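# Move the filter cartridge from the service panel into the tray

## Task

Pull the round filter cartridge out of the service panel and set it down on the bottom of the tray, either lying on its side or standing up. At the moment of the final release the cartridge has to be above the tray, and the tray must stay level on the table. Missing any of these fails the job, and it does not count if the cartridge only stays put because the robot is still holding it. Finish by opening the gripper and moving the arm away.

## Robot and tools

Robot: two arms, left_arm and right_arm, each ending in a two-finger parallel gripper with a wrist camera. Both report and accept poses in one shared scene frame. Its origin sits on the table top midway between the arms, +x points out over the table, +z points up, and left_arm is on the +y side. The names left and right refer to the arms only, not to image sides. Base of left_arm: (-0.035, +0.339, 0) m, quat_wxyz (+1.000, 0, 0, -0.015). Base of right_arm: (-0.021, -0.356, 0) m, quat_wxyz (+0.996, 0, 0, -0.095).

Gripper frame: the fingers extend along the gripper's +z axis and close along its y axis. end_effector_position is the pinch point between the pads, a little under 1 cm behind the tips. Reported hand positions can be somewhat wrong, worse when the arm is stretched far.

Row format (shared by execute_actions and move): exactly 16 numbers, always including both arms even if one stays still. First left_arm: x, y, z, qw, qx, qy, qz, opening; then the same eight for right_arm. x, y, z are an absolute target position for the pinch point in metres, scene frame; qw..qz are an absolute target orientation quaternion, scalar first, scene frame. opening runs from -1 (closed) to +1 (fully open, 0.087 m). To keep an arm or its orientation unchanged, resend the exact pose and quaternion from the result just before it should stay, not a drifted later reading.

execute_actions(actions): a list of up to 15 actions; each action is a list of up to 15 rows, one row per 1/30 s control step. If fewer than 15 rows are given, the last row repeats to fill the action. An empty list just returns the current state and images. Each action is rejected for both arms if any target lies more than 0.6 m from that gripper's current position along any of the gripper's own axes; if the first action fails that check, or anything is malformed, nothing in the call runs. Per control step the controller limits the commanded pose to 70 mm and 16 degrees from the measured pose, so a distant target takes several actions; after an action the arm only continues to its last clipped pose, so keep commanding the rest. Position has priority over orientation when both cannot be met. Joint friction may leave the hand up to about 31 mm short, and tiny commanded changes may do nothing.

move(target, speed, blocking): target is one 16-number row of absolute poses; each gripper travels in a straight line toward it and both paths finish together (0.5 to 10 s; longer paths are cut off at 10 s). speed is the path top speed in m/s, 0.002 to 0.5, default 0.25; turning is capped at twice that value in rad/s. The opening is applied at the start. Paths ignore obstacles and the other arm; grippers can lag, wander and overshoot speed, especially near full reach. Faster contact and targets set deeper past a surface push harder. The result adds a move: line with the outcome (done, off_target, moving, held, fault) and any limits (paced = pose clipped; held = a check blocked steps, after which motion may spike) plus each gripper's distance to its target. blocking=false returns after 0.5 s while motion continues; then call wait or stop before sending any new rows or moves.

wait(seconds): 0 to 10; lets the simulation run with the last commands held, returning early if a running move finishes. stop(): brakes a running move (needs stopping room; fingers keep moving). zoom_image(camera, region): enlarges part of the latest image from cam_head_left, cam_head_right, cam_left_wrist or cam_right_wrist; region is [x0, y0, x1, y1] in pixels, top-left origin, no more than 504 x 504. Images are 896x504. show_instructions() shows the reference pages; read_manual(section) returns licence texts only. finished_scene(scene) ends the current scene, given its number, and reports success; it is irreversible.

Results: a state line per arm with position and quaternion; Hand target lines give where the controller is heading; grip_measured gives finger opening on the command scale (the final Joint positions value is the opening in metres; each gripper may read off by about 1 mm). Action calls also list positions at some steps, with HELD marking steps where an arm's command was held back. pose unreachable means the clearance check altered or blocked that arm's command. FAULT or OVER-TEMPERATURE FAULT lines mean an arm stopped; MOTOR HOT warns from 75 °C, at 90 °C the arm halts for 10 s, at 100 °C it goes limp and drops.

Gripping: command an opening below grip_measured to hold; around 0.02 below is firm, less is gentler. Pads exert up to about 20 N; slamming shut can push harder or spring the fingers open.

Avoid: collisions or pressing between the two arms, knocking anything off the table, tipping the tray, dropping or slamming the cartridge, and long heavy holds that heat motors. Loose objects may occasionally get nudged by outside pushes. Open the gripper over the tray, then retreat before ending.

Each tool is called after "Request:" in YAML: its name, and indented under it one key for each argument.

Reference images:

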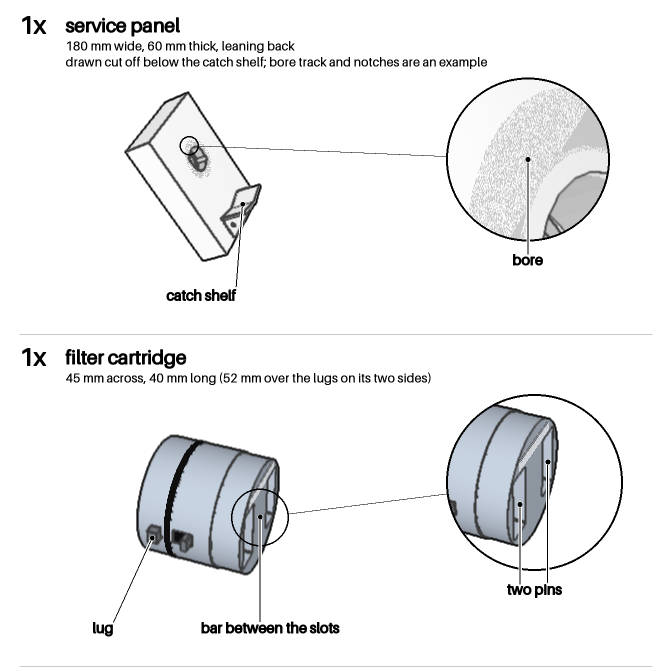

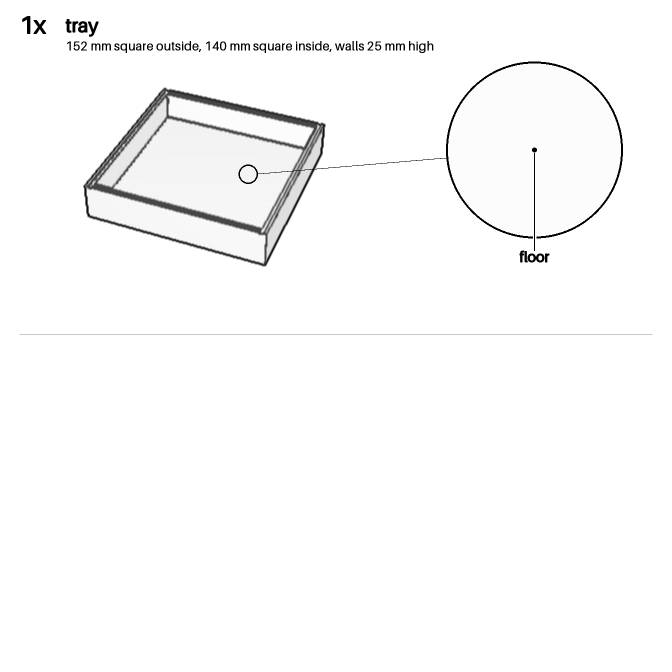

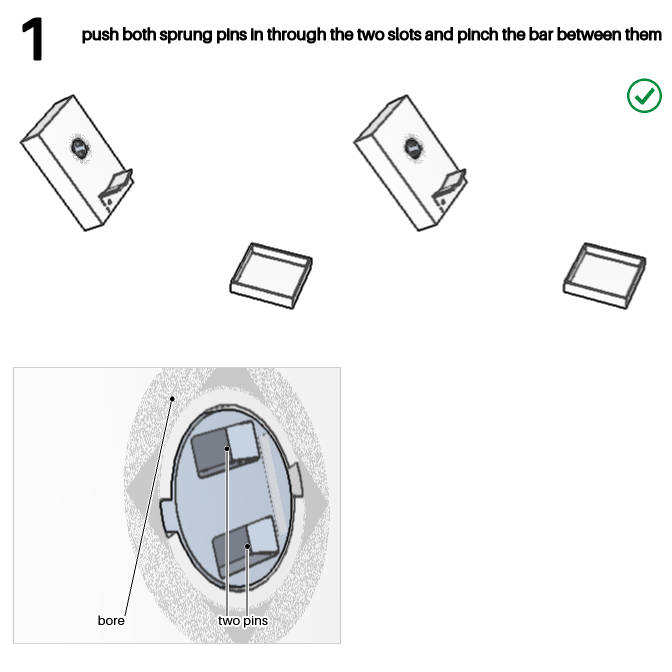

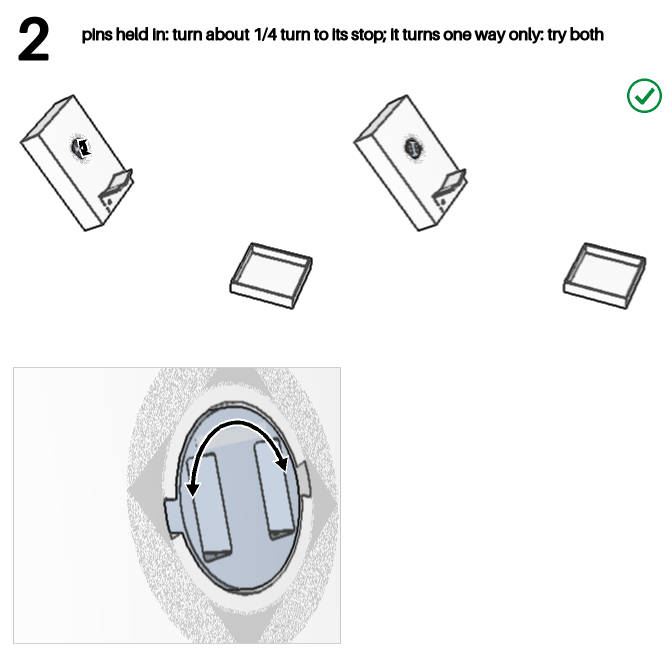

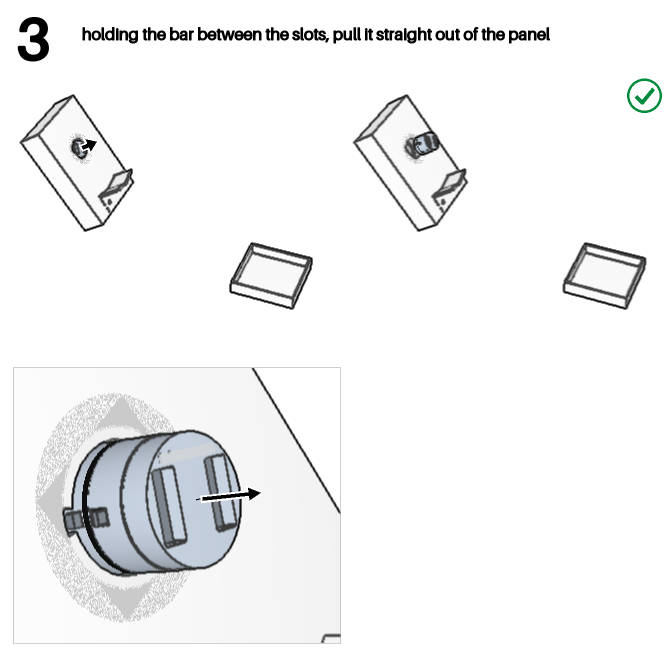

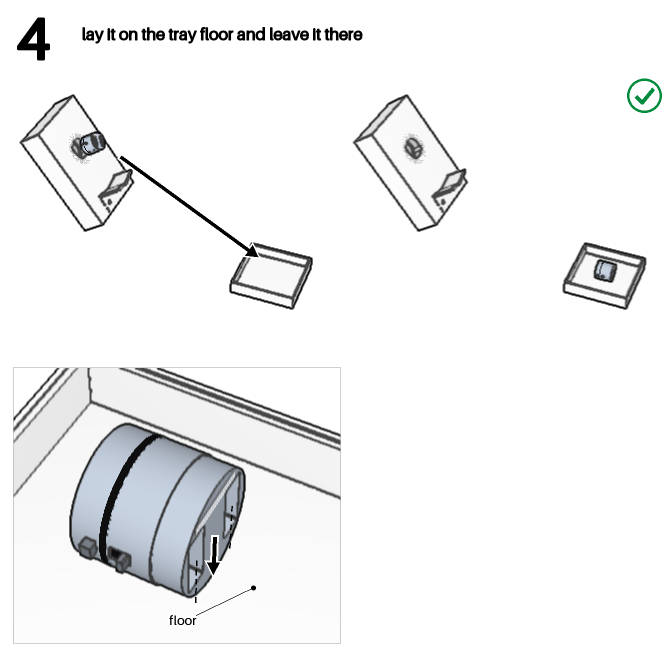

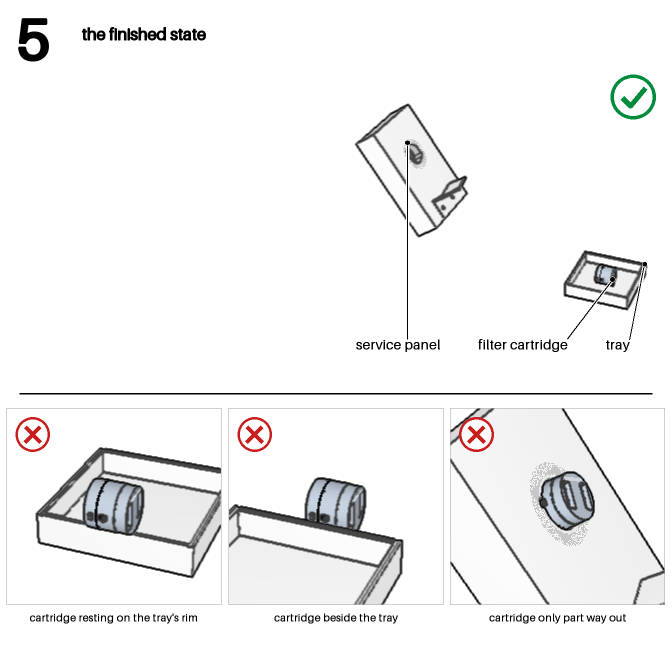

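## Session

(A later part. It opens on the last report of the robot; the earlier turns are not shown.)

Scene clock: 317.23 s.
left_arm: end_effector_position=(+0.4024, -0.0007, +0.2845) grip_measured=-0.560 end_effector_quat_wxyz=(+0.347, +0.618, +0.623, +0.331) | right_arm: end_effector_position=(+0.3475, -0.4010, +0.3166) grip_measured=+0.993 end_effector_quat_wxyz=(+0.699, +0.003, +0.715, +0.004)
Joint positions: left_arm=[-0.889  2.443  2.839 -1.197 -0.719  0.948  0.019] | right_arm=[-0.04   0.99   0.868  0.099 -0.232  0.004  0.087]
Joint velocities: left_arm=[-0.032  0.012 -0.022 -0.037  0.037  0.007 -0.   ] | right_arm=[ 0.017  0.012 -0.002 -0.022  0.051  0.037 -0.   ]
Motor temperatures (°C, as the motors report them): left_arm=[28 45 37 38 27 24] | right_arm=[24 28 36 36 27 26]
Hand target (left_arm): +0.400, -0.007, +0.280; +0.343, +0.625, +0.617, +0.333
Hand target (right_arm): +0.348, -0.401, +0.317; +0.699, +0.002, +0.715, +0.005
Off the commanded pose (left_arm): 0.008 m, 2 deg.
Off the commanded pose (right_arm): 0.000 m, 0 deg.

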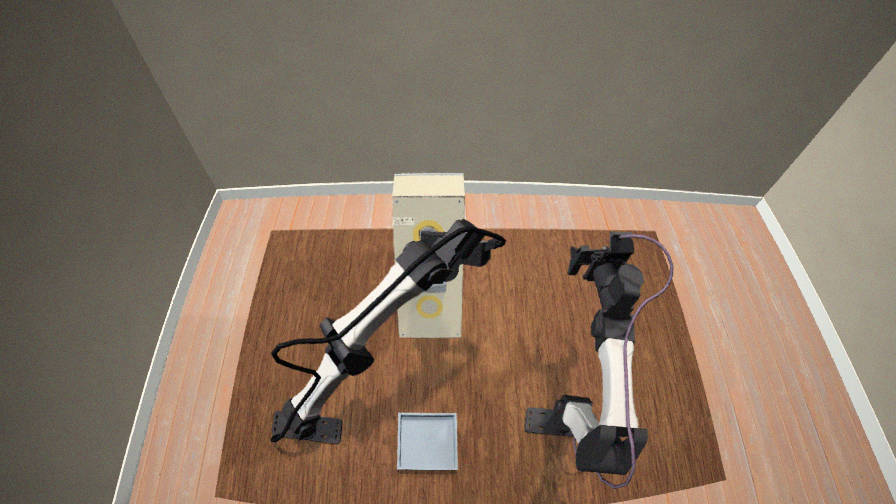

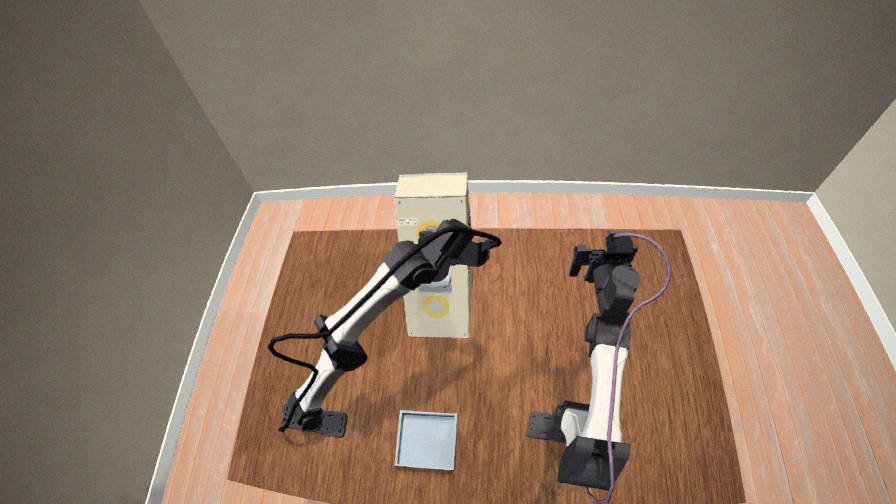

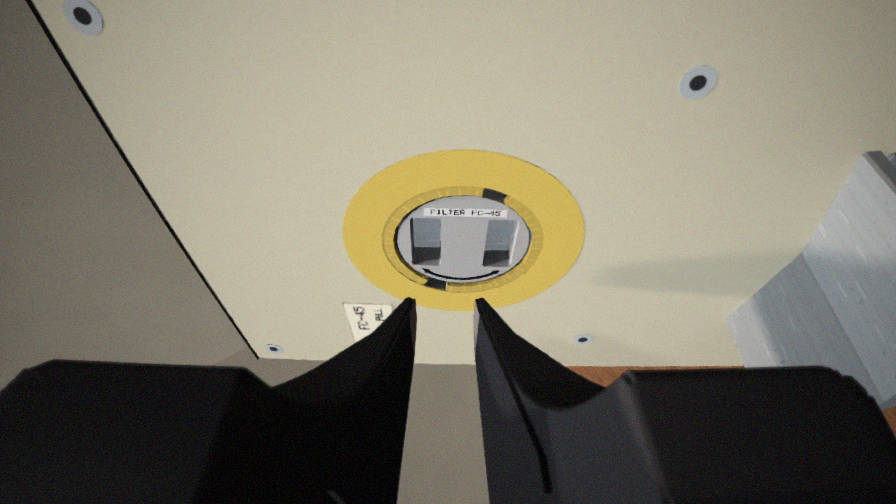

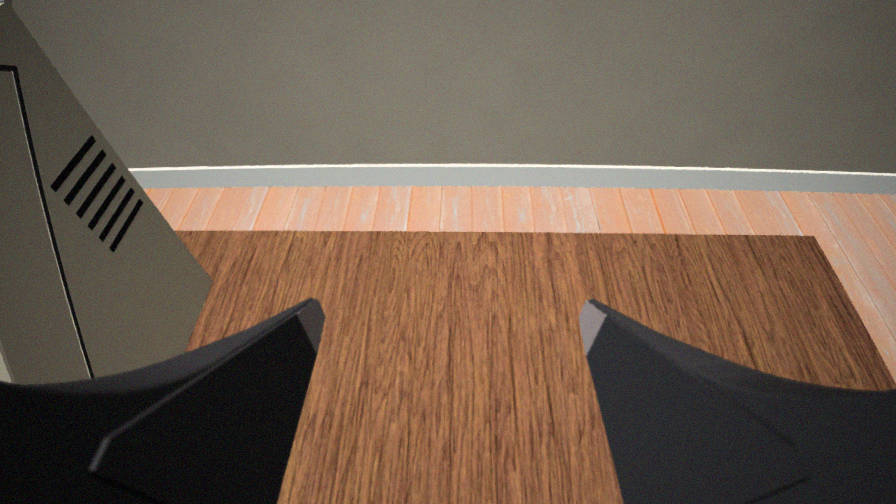

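Request:
move:
  target: [0.28,0.27,0.34,0.6,0.2,0.76,0.1,-0.56,0.3475,-0.4008,0.3167,0.699,0.002,0.715,0.005,1]
  speed: 0.3

Request:
move:
  target: [0.28,0.33,0.33,0.707,0,0.707,0,-0.56,0.36,-0.03,0.31,0.332,0.6243,0.6243,0.332,-0.56]
  speed: 0.3

Scene clock: 322.17 s.
left_arm: end_effector_position=(+0.2840, +0.2695, +0.3451) grip_measured=-0.560 end_effector_quat_wxyz=(+0.606, +0.208, +0.760, +0.106) | right_arm: end_effector_position=(+0.3475, -0.4010, +0.3166) grip_measured=+0.993 end_effector_quat_wxyz=(+0.699, +0.003, +0.715, +0.004)
Joint positions: left_arm=[-0.401  0.984  1.194 -0.469 -0.326  0.356  0.019] | right_arm=[-0.04   0.99   0.868  0.099 -0.232  0.004  0.087]
Joint velocities: left_arm=[-0.002 -0.012  0.002  0.007  0.007 -0.081  0.   ] | right_arm=[-0.007 -0.012  0.002  0.007  0.007 -0.007  0.   ]
Motor temperatures (°C, as the motors report them): left_arm=[28 46 37 38 27 24] | right_arm=[24 28 36 36 27 26]
Hand target (left_arm): +0.283, +0.272, +0.339; +0.605, +0.203, +0.763, +0.104
Hand target (right_arm): +0.348, -0.401, +0.317; +0.699, +0.002, +0.715, +0.005
Off the commanded pose (left_arm): 0.007 m, 1 deg.
Off the commanded pose (right_arm): 0.000 m, 0 deg.
move: done; limits=paced

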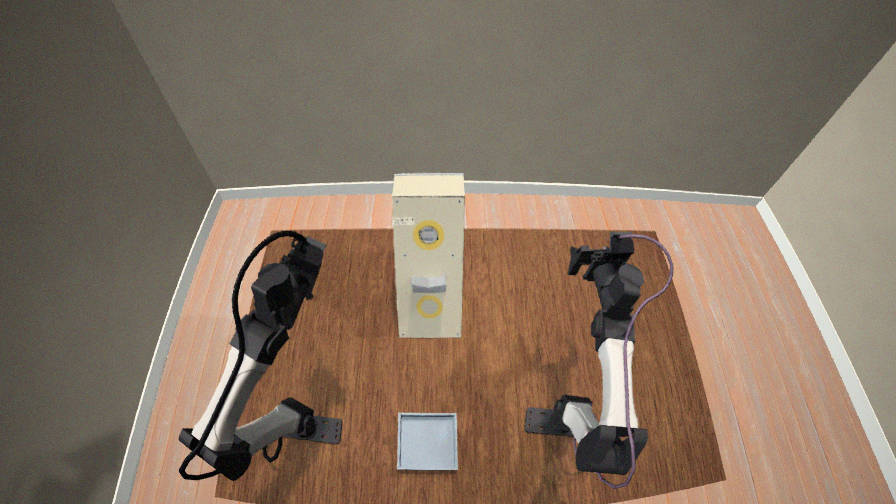

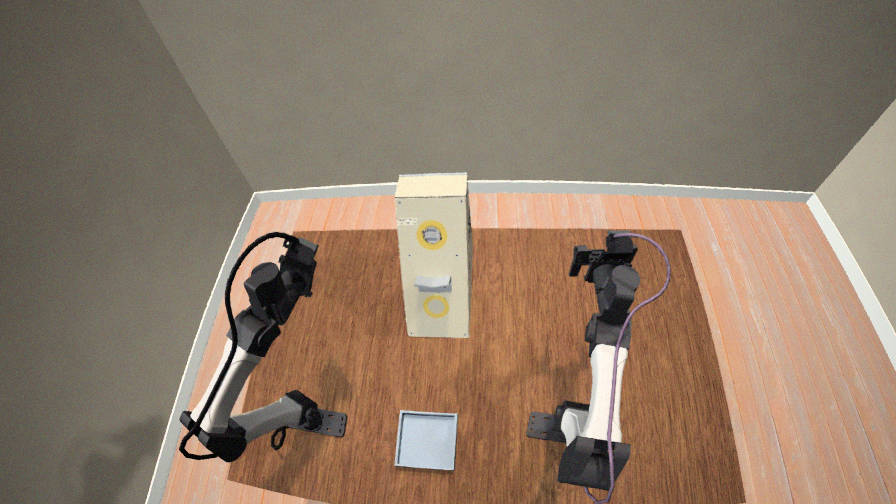

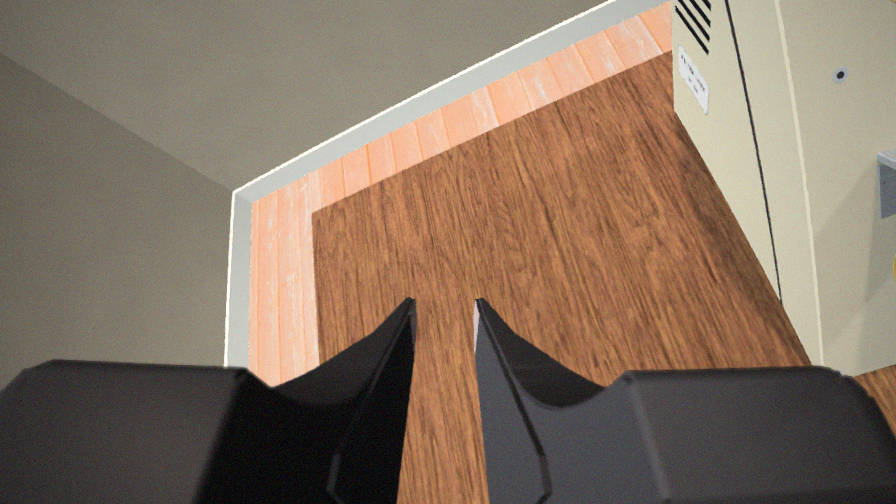

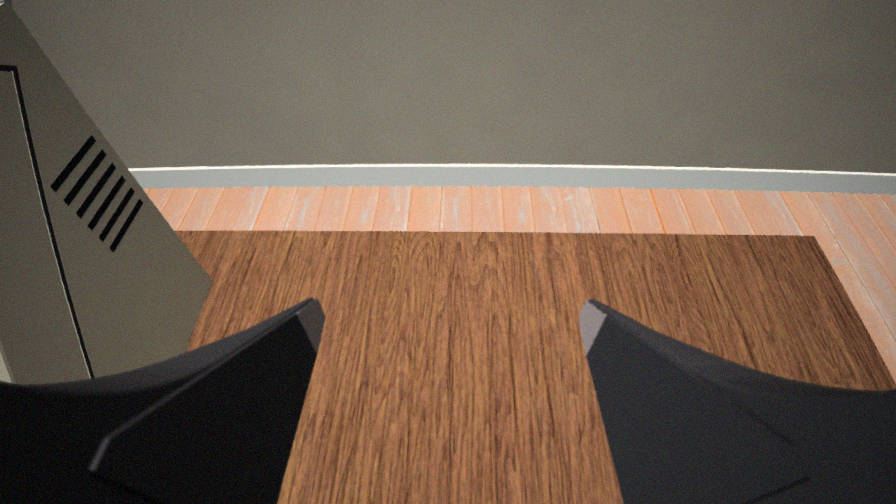

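Scene clock: 325.47 s.
left_arm: end_effector_position=(+0.2833, +0.3267, +0.3345) grip_measured=-0.560 end_effector_quat_wxyz=(+0.706, +0.008, +0.708, +0.003) | right_arm: end_effector_position=(+0.3670, -0.0360, +0.3041) grip_measured=-0.560 end_effector_quat_wxyz=(+0.336, +0.608, +0.635, +0.337)
Joint positions: left_arm=[-0.052  0.768  0.851 -0.088 -0.075  0.015  0.019] | right_arm=[ 1.037  1.781  1.866 -0.853  0.663  2.085  0.019]
Joint velocities: left_arm=[-0.012  0.007  0.002  0.007  0.007  0.007 -0.   ] | right_arm=[ 0.002 -0.007  0.007 -0.007 -0.037 -0.022 -0.   ]
Motor temperatures (°C, as the motors report them): left_arm=[28 45 37 38 27 24] | right_arm=[24 28 36 36 27 26]
Hand target (left_arm): +0.281, +0.330, +0.330; +0.707, +0.003, +0.707, +0.002
Hand target (right_arm): +0.366, -0.030, +0.310; +0.329, +0.609, +0.634, +0.345
Off the commanded pose (left_arm): 0.006 m, 1 deg.
Off the commanded pose (right_arm): 0.011 m, 2 deg.
joint sent to its limit (right arm) — the command would take joint 6 (wrist roll) past its upper limit, so that joint was sent only as far as its limit.
move: off_target (right_arm)

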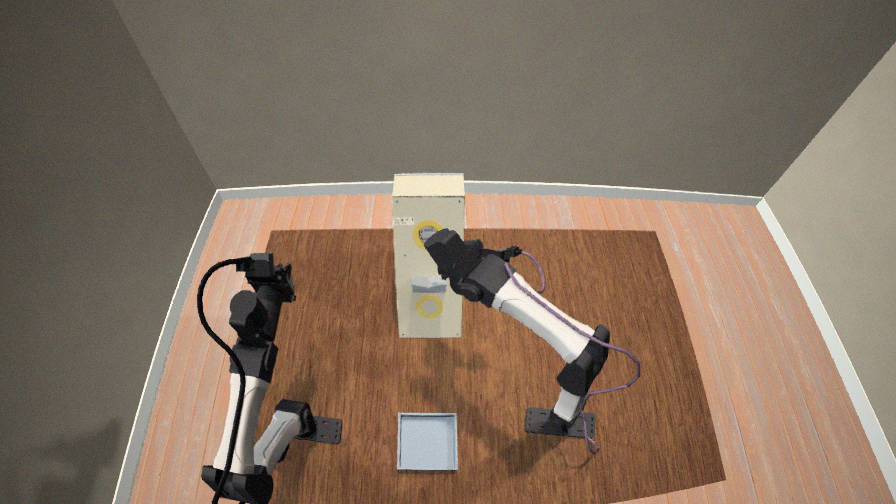

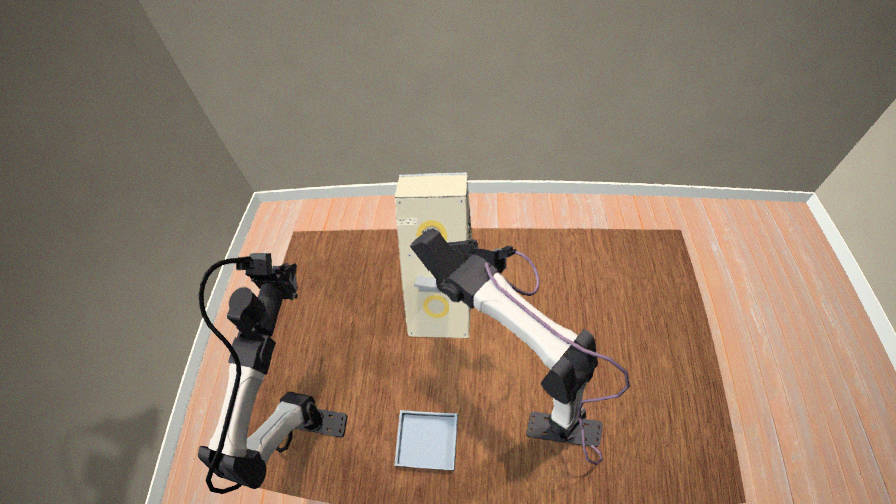

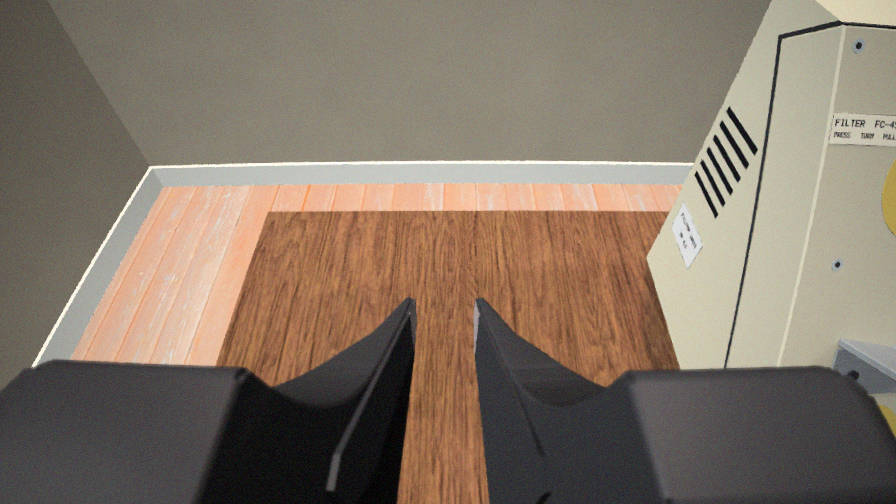

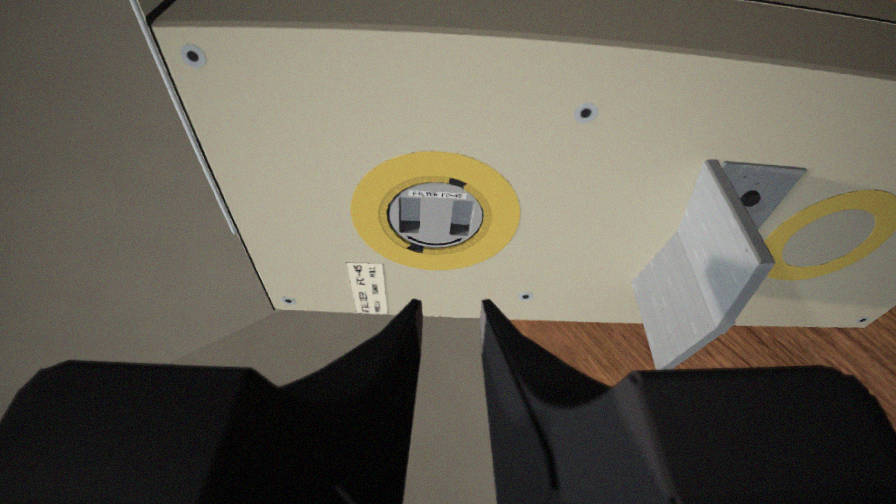

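Request:
move:
  target: [0.30,0.17,0.30,0.612,0.354,0.612,-0.354,1,0.400,-0.002,0.289,0.3377,0.6133,0.6351,0.3262,-0.56]
  speed: 0.15

Scene clock: 331.80 s.
left_arm: end_effector_position=(+0.2955, +0.1756, +0.2936) grip_measured=+1.000 end_effector_quat_wxyz=(+0.611, +0.347, +0.621, -0.348) | right_arm: end_effector_position=(+0.3963, -0.0024, +0.2828) grip_measured=-0.560 end_effector_quat_wxyz=(+0.336, +0.609, +0.643, +0.321)
Joint positions: left_arm=[-0.027  1.161  0.854  0.286  0.971  0.01   0.087] | right_arm=[ 1.037  1.981  2.071 -0.893  0.661  2.088  0.019]
Joint velocities: left_arm=[ 0.002 -0.007  0.007  0.037 -0.051 -0.007  0.   ] | right_arm=[-0.012  0.002  0.002  0.022  0.081 -0.081 -0.   ]
Motor temperatures (°C, as the motors report them): left_arm=[28 43 37 39 27 24] | right_arm=[24 29 37 36 27 26]
Hand target (left_arm): +0.297, +0.170, +0.299; +0.611, +0.354, +0.613, -0.354
Hand target (right_arm): +0.400, -0.002, +0.289; +0.338, +0.612, +0.636, +0.327
Off the commanded pose (left_arm): 0.010 m, 1 deg.
Off the commanded pose (right_arm): 0.007 m, 1 deg.
joint sent to its limit (right arm) — the command would take joint 6 (wrist roll) past its upper limit, so that joint was sent only as far as its limit.
move: done

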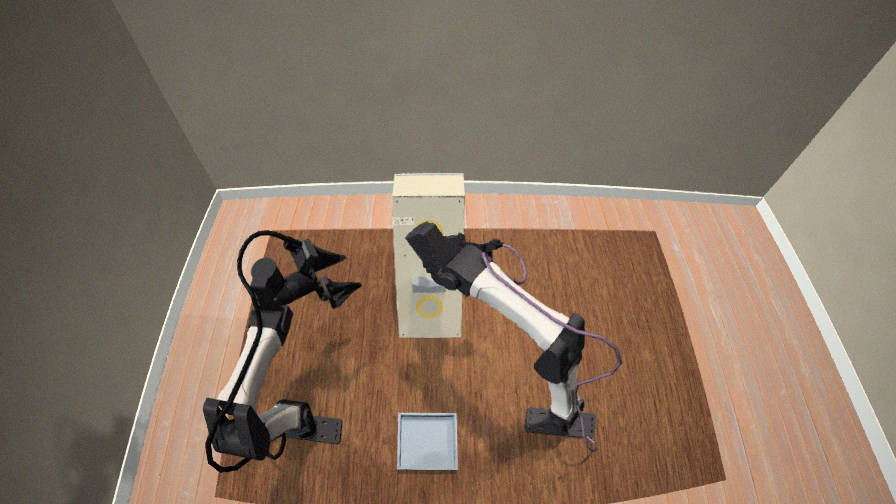

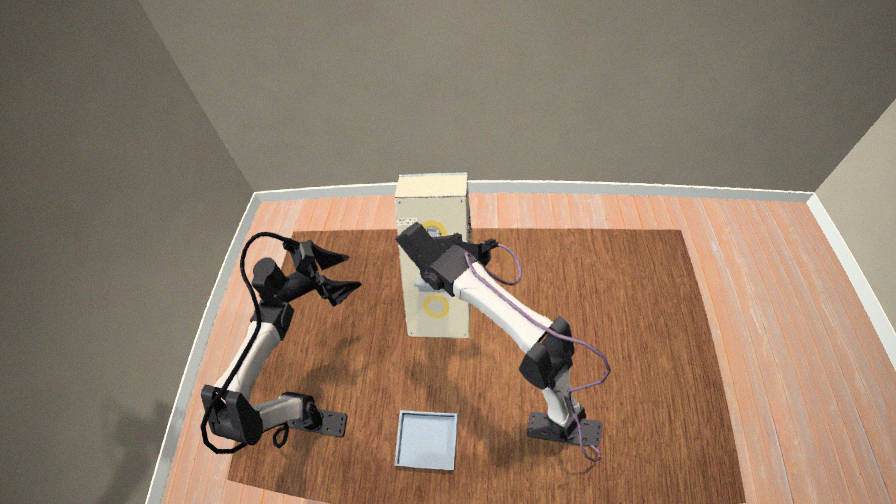

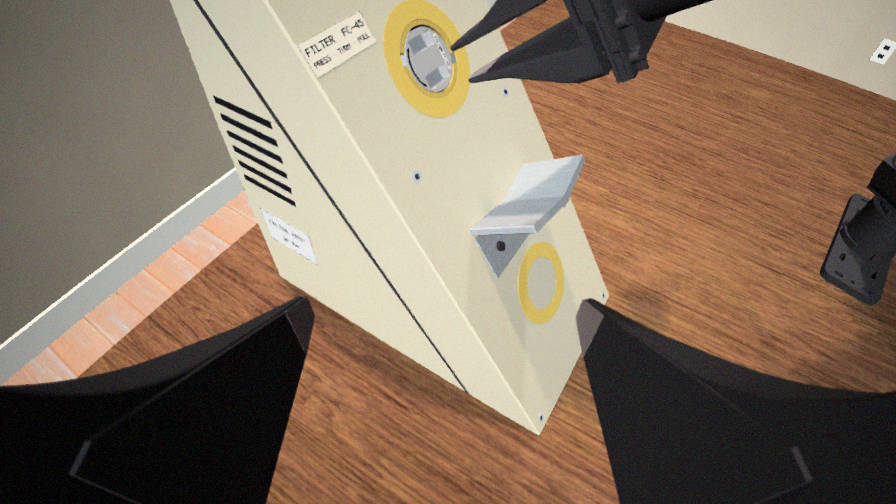

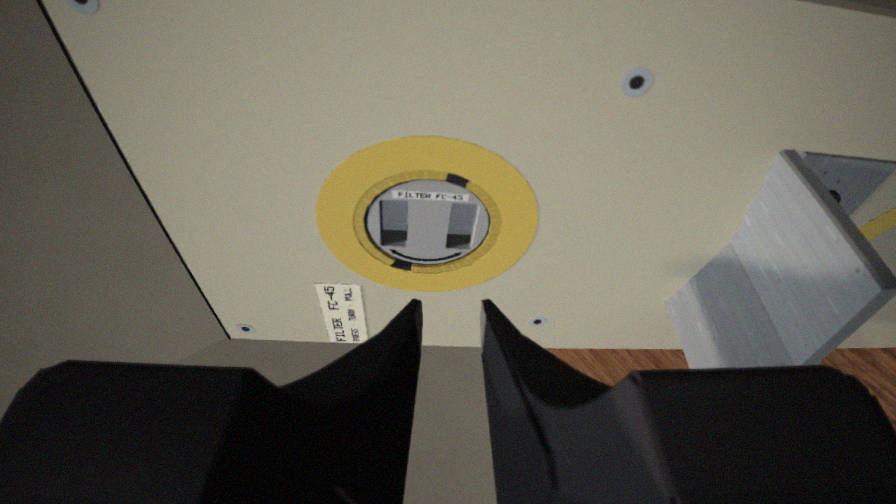

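Request:
move:
  target: [0.2955,0.1756,0.2936,0.611,0.347,0.621,-0.348,1,0.415,-0.004,0.289,0.3377,0.6133,0.6351,0.3262,-0.56]
  speed: 0.05

Request:
zoom_image:
  camera: "cam_right_wrist"
  region: [320,170,580,390]

Request:
zoom_image:
  camera: "cam_left_wrist"
  region: [370,0,520,125]

Scene clock: 335.43 s.
left_arm: end_effector_position=(+0.2954, +0.1754, +0.2939) grip_measured=+1.000 end_effector_quat_wxyz=(+0.611, +0.348, +0.620, -0.348) | right_arm: end_effector_position=(+0.4110, -0.0051, +0.2842) grip_measured=-0.560 end_effector_quat_wxyz=(+0.340, +0.613, +0.636, +0.322)
Joint positions: left_arm=[-0.027  1.161  0.854  0.287  0.972  0.009  0.087] | right_arm=[ 1.014  2.018  2.123 -0.895  0.66   2.079  0.019]
Joint velocities: left_arm=[ 0.007  0.002  0.012 -0.022 -0.037 -0.051  0.   ] | right_arm=[-0.012 -0.007  0.022  0.037  0.037  0.007 -0.001]
Motor temperatures (°C, as the motors report them): left_arm=[28 42 37 39 27 24] | right_arm=[24 29 37 36 27 26]
Hand target (left_arm): +0.296, +0.176, +0.294; +0.611, +0.347, +0.621, -0.348
Hand target (right_arm): +0.415, -0.004, +0.289; +0.338, +0.613, +0.635, +0.327
Off the commanded pose (left_arm): 0.000 m, 0 deg.
Off the commanded pose (right_arm): 0.006 m, 1 deg.
move: done

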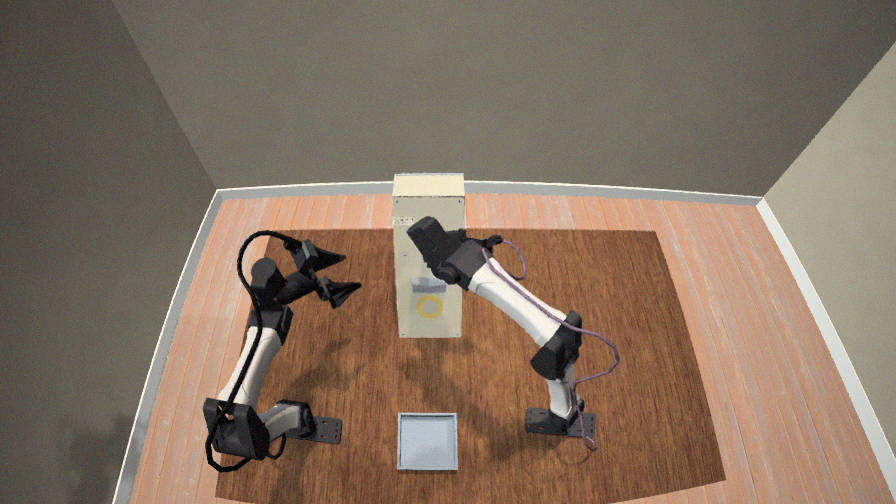

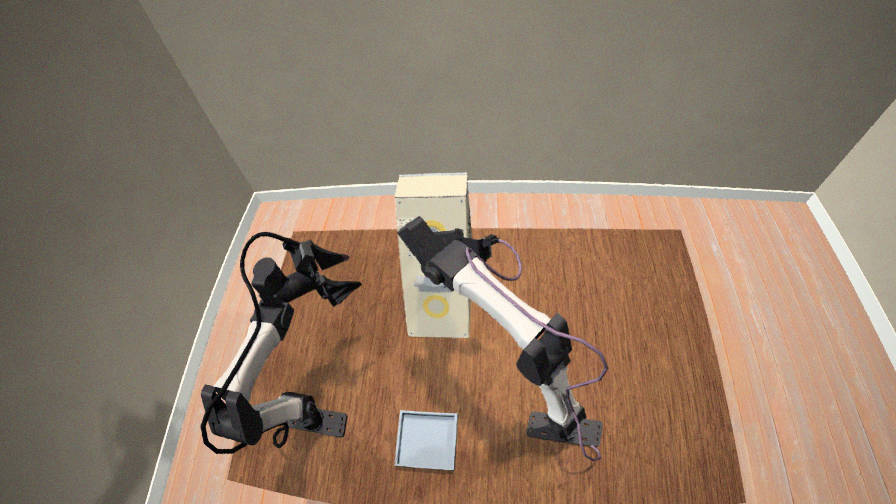

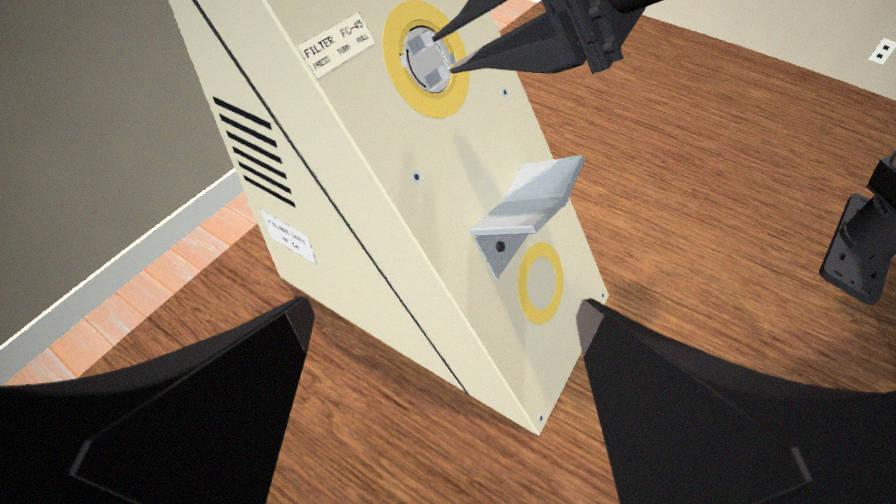

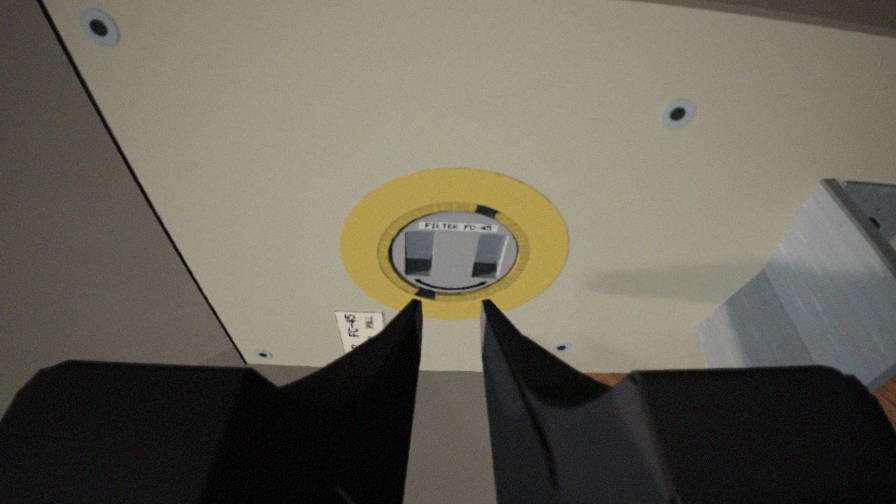

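Region (320, 170, 580, 390) of cam_right_wrist's 896x504 image, scaled by 1.938, with more detail than that image has; it fills the top 426 rows of this view, and the rest is white.

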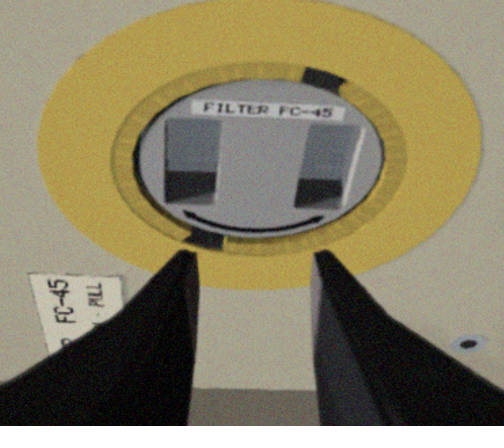

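Region (370, 0, 520, 125) of cam_left_wrist's 896x504 image, scaled by 3.360, with more detail than that image has.

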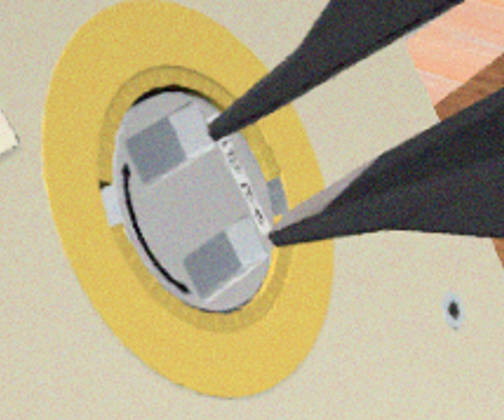

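Request:
execute_actions:
  actions:
    - [[0.2955,0.1756,0.2936,0.611,0.347,0.621,-0.348,1,0.419,-0.004,0.2862,0.3377,0.6133,0.6351,0.3262,-0.56],[0.2955,0.1756,0.2936,0.611,0.347,0.621,-0.348,1,0.419,-0.004,0.2862,0.3377,0.6133,0.6351,0.3262,-0.56],[0.2955,0.1756,0.2936,0.611,0.347,0.621,-0.348,1,0.419,-0.004,0.2862,0.3377,0.6133,0.6351,0.3262,-0.56],[0.2955,0.1756,0.2936,0.611,0.347,0.621,-0.348,1,0.419,-0.004,0.2862,0.3377,0.6133,0.6351,0.3262,-0.56],[0.2955,0.1756,0.2936,0.611,0.347,0.621,-0.348,1,0.4235,-0.004,0.2833,0.3377,0.6133,0.6351,0.3262,-0.56]]

Request:
zoom_image:
  camera: "cam_right_wrist"
  region: [320,170,580,390]

Request:
zoom_image:
  camera: "cam_left_wrist"
  region: [370,0,520,125]

Scene clock: 339.43 s.
left_arm: end_effector_position=(+0.2954, +0.1754, +0.2939) grip_measured=+1.000 end_effector_quat_wxyz=(+0.611, +0.348, +0.620, -0.348) | right_arm: end_effector_position=(+0.4179, -0.0068, +0.2728) grip_measured=-0.560 end_effector_quat_wxyz=(+0.340, +0.613, +0.641, +0.311)
Joint positions: left_arm=[-0.027  1.161  0.854  0.287  0.972  0.009  0.087] | right_arm=[ 0.999  2.04   2.123 -0.89   0.65   2.067  0.019]
Joint velocities: left_arm=[-0.012 -0.002 -0.007 -0.007 -0.022 -0.066  0.   ] | right_arm=[ 0.007  0.002 -0.002  0.022 -0.066 -0.081  0.001]
Motor temperatures (°C, as the motors report them): left_arm=[28 42 38 39 27 24] | right_arm=[24 30 37 35 27 26]
Hand target (left_arm): +0.296, +0.176, +0.294; +0.611, +0.347, +0.621, -0.348
Hand target (right_arm): +0.423, -0.005, +0.283; +0.338, +0.613, +0.635, +0.326
Off the commanded pose (left_arm): 0.000 m, 0 deg.
Off the commanded pose (right_arm): 0.012 m, 2 deg.
Step readings (end_effector_position):
0: left_arm (+0.2954, +0.1754, +0.2939) | right_arm (+0.4110, -0.0051, +0.2842)
1: left_arm (+0.2954, +0.1754, +0.2939) | right_arm (+0.4110, -0.0051, +0.2841)
2: left_arm (+0.2954, +0.1754, +0.2939) | right_arm (+0.4112, -0.0053, +0.2840)
4: left_arm (+0.2954, +0.1754, +0.2939) | right_arm (+0.4118, -0.0061, +0.2839)
8: left_arm (+0.2954, +0.1754, +0.2939) | right_arm (+0.4160, -0.0075, +0.2796)
15: end_effector_position above

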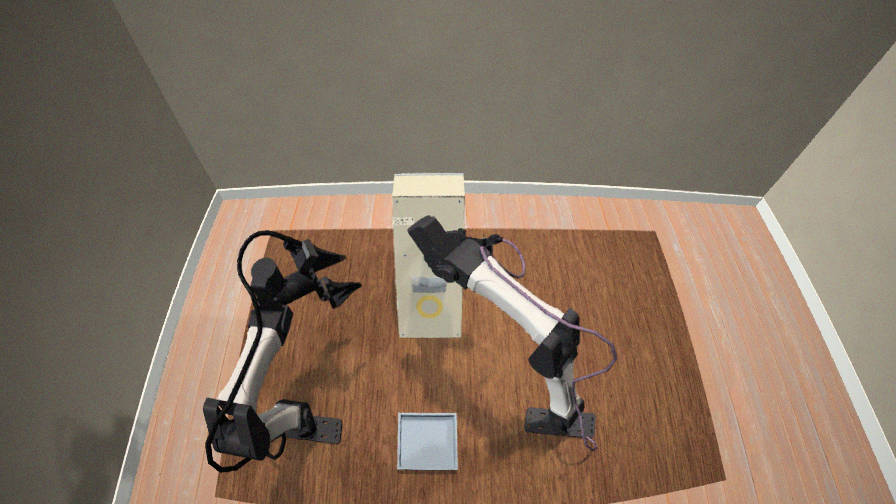

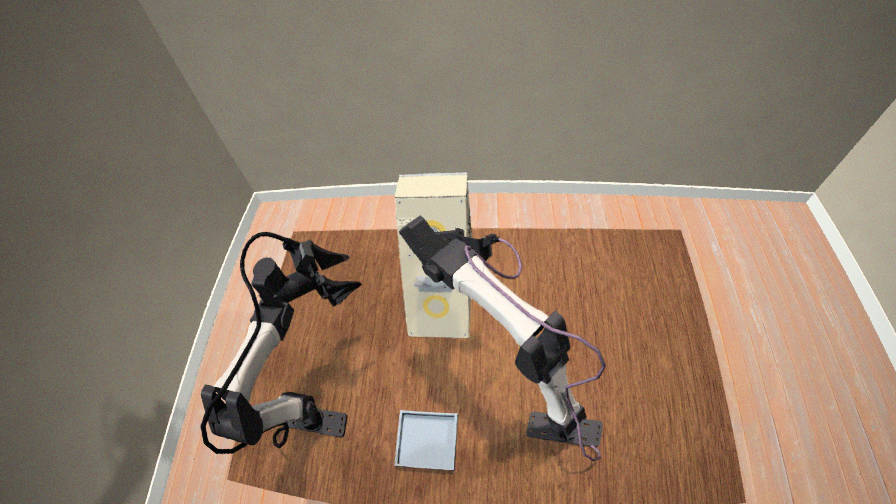

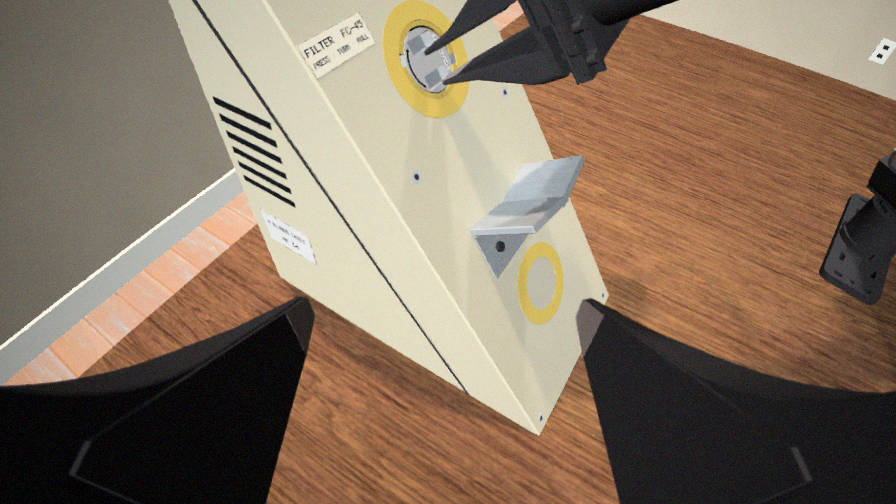

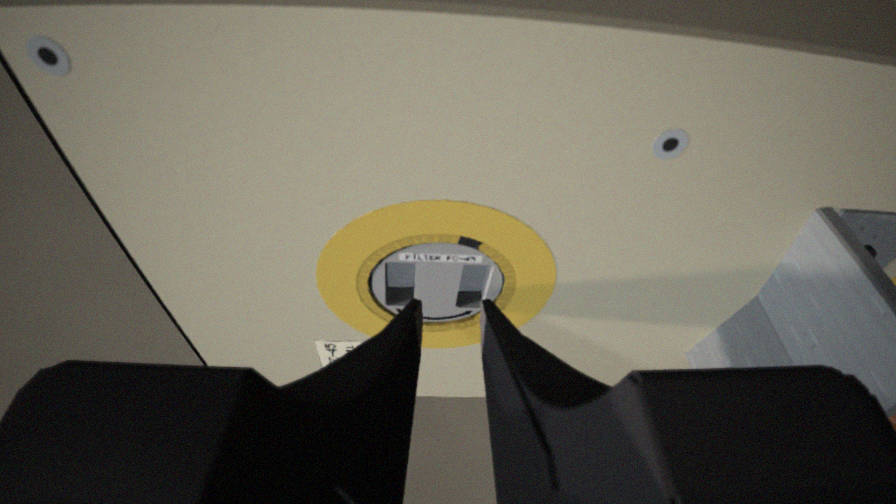

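Region (320, 170, 580, 390) of cam_right_wrist's 896x504 image, scaled by 1.938, with more detail than that image has; it fills the top 426 rows of this view, and the rest is white.

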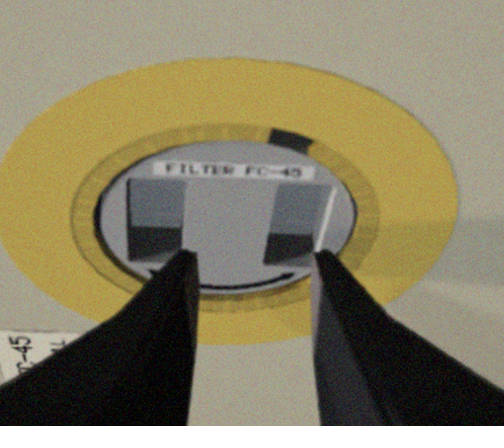

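Region (370, 0, 520, 125) of cam_left_wrist's 896x504 image, scaled by 3.360, with more detail than that image has.

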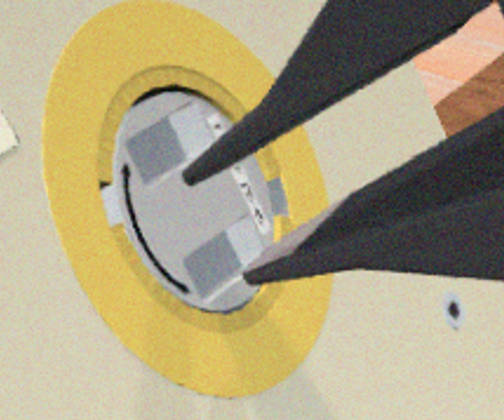

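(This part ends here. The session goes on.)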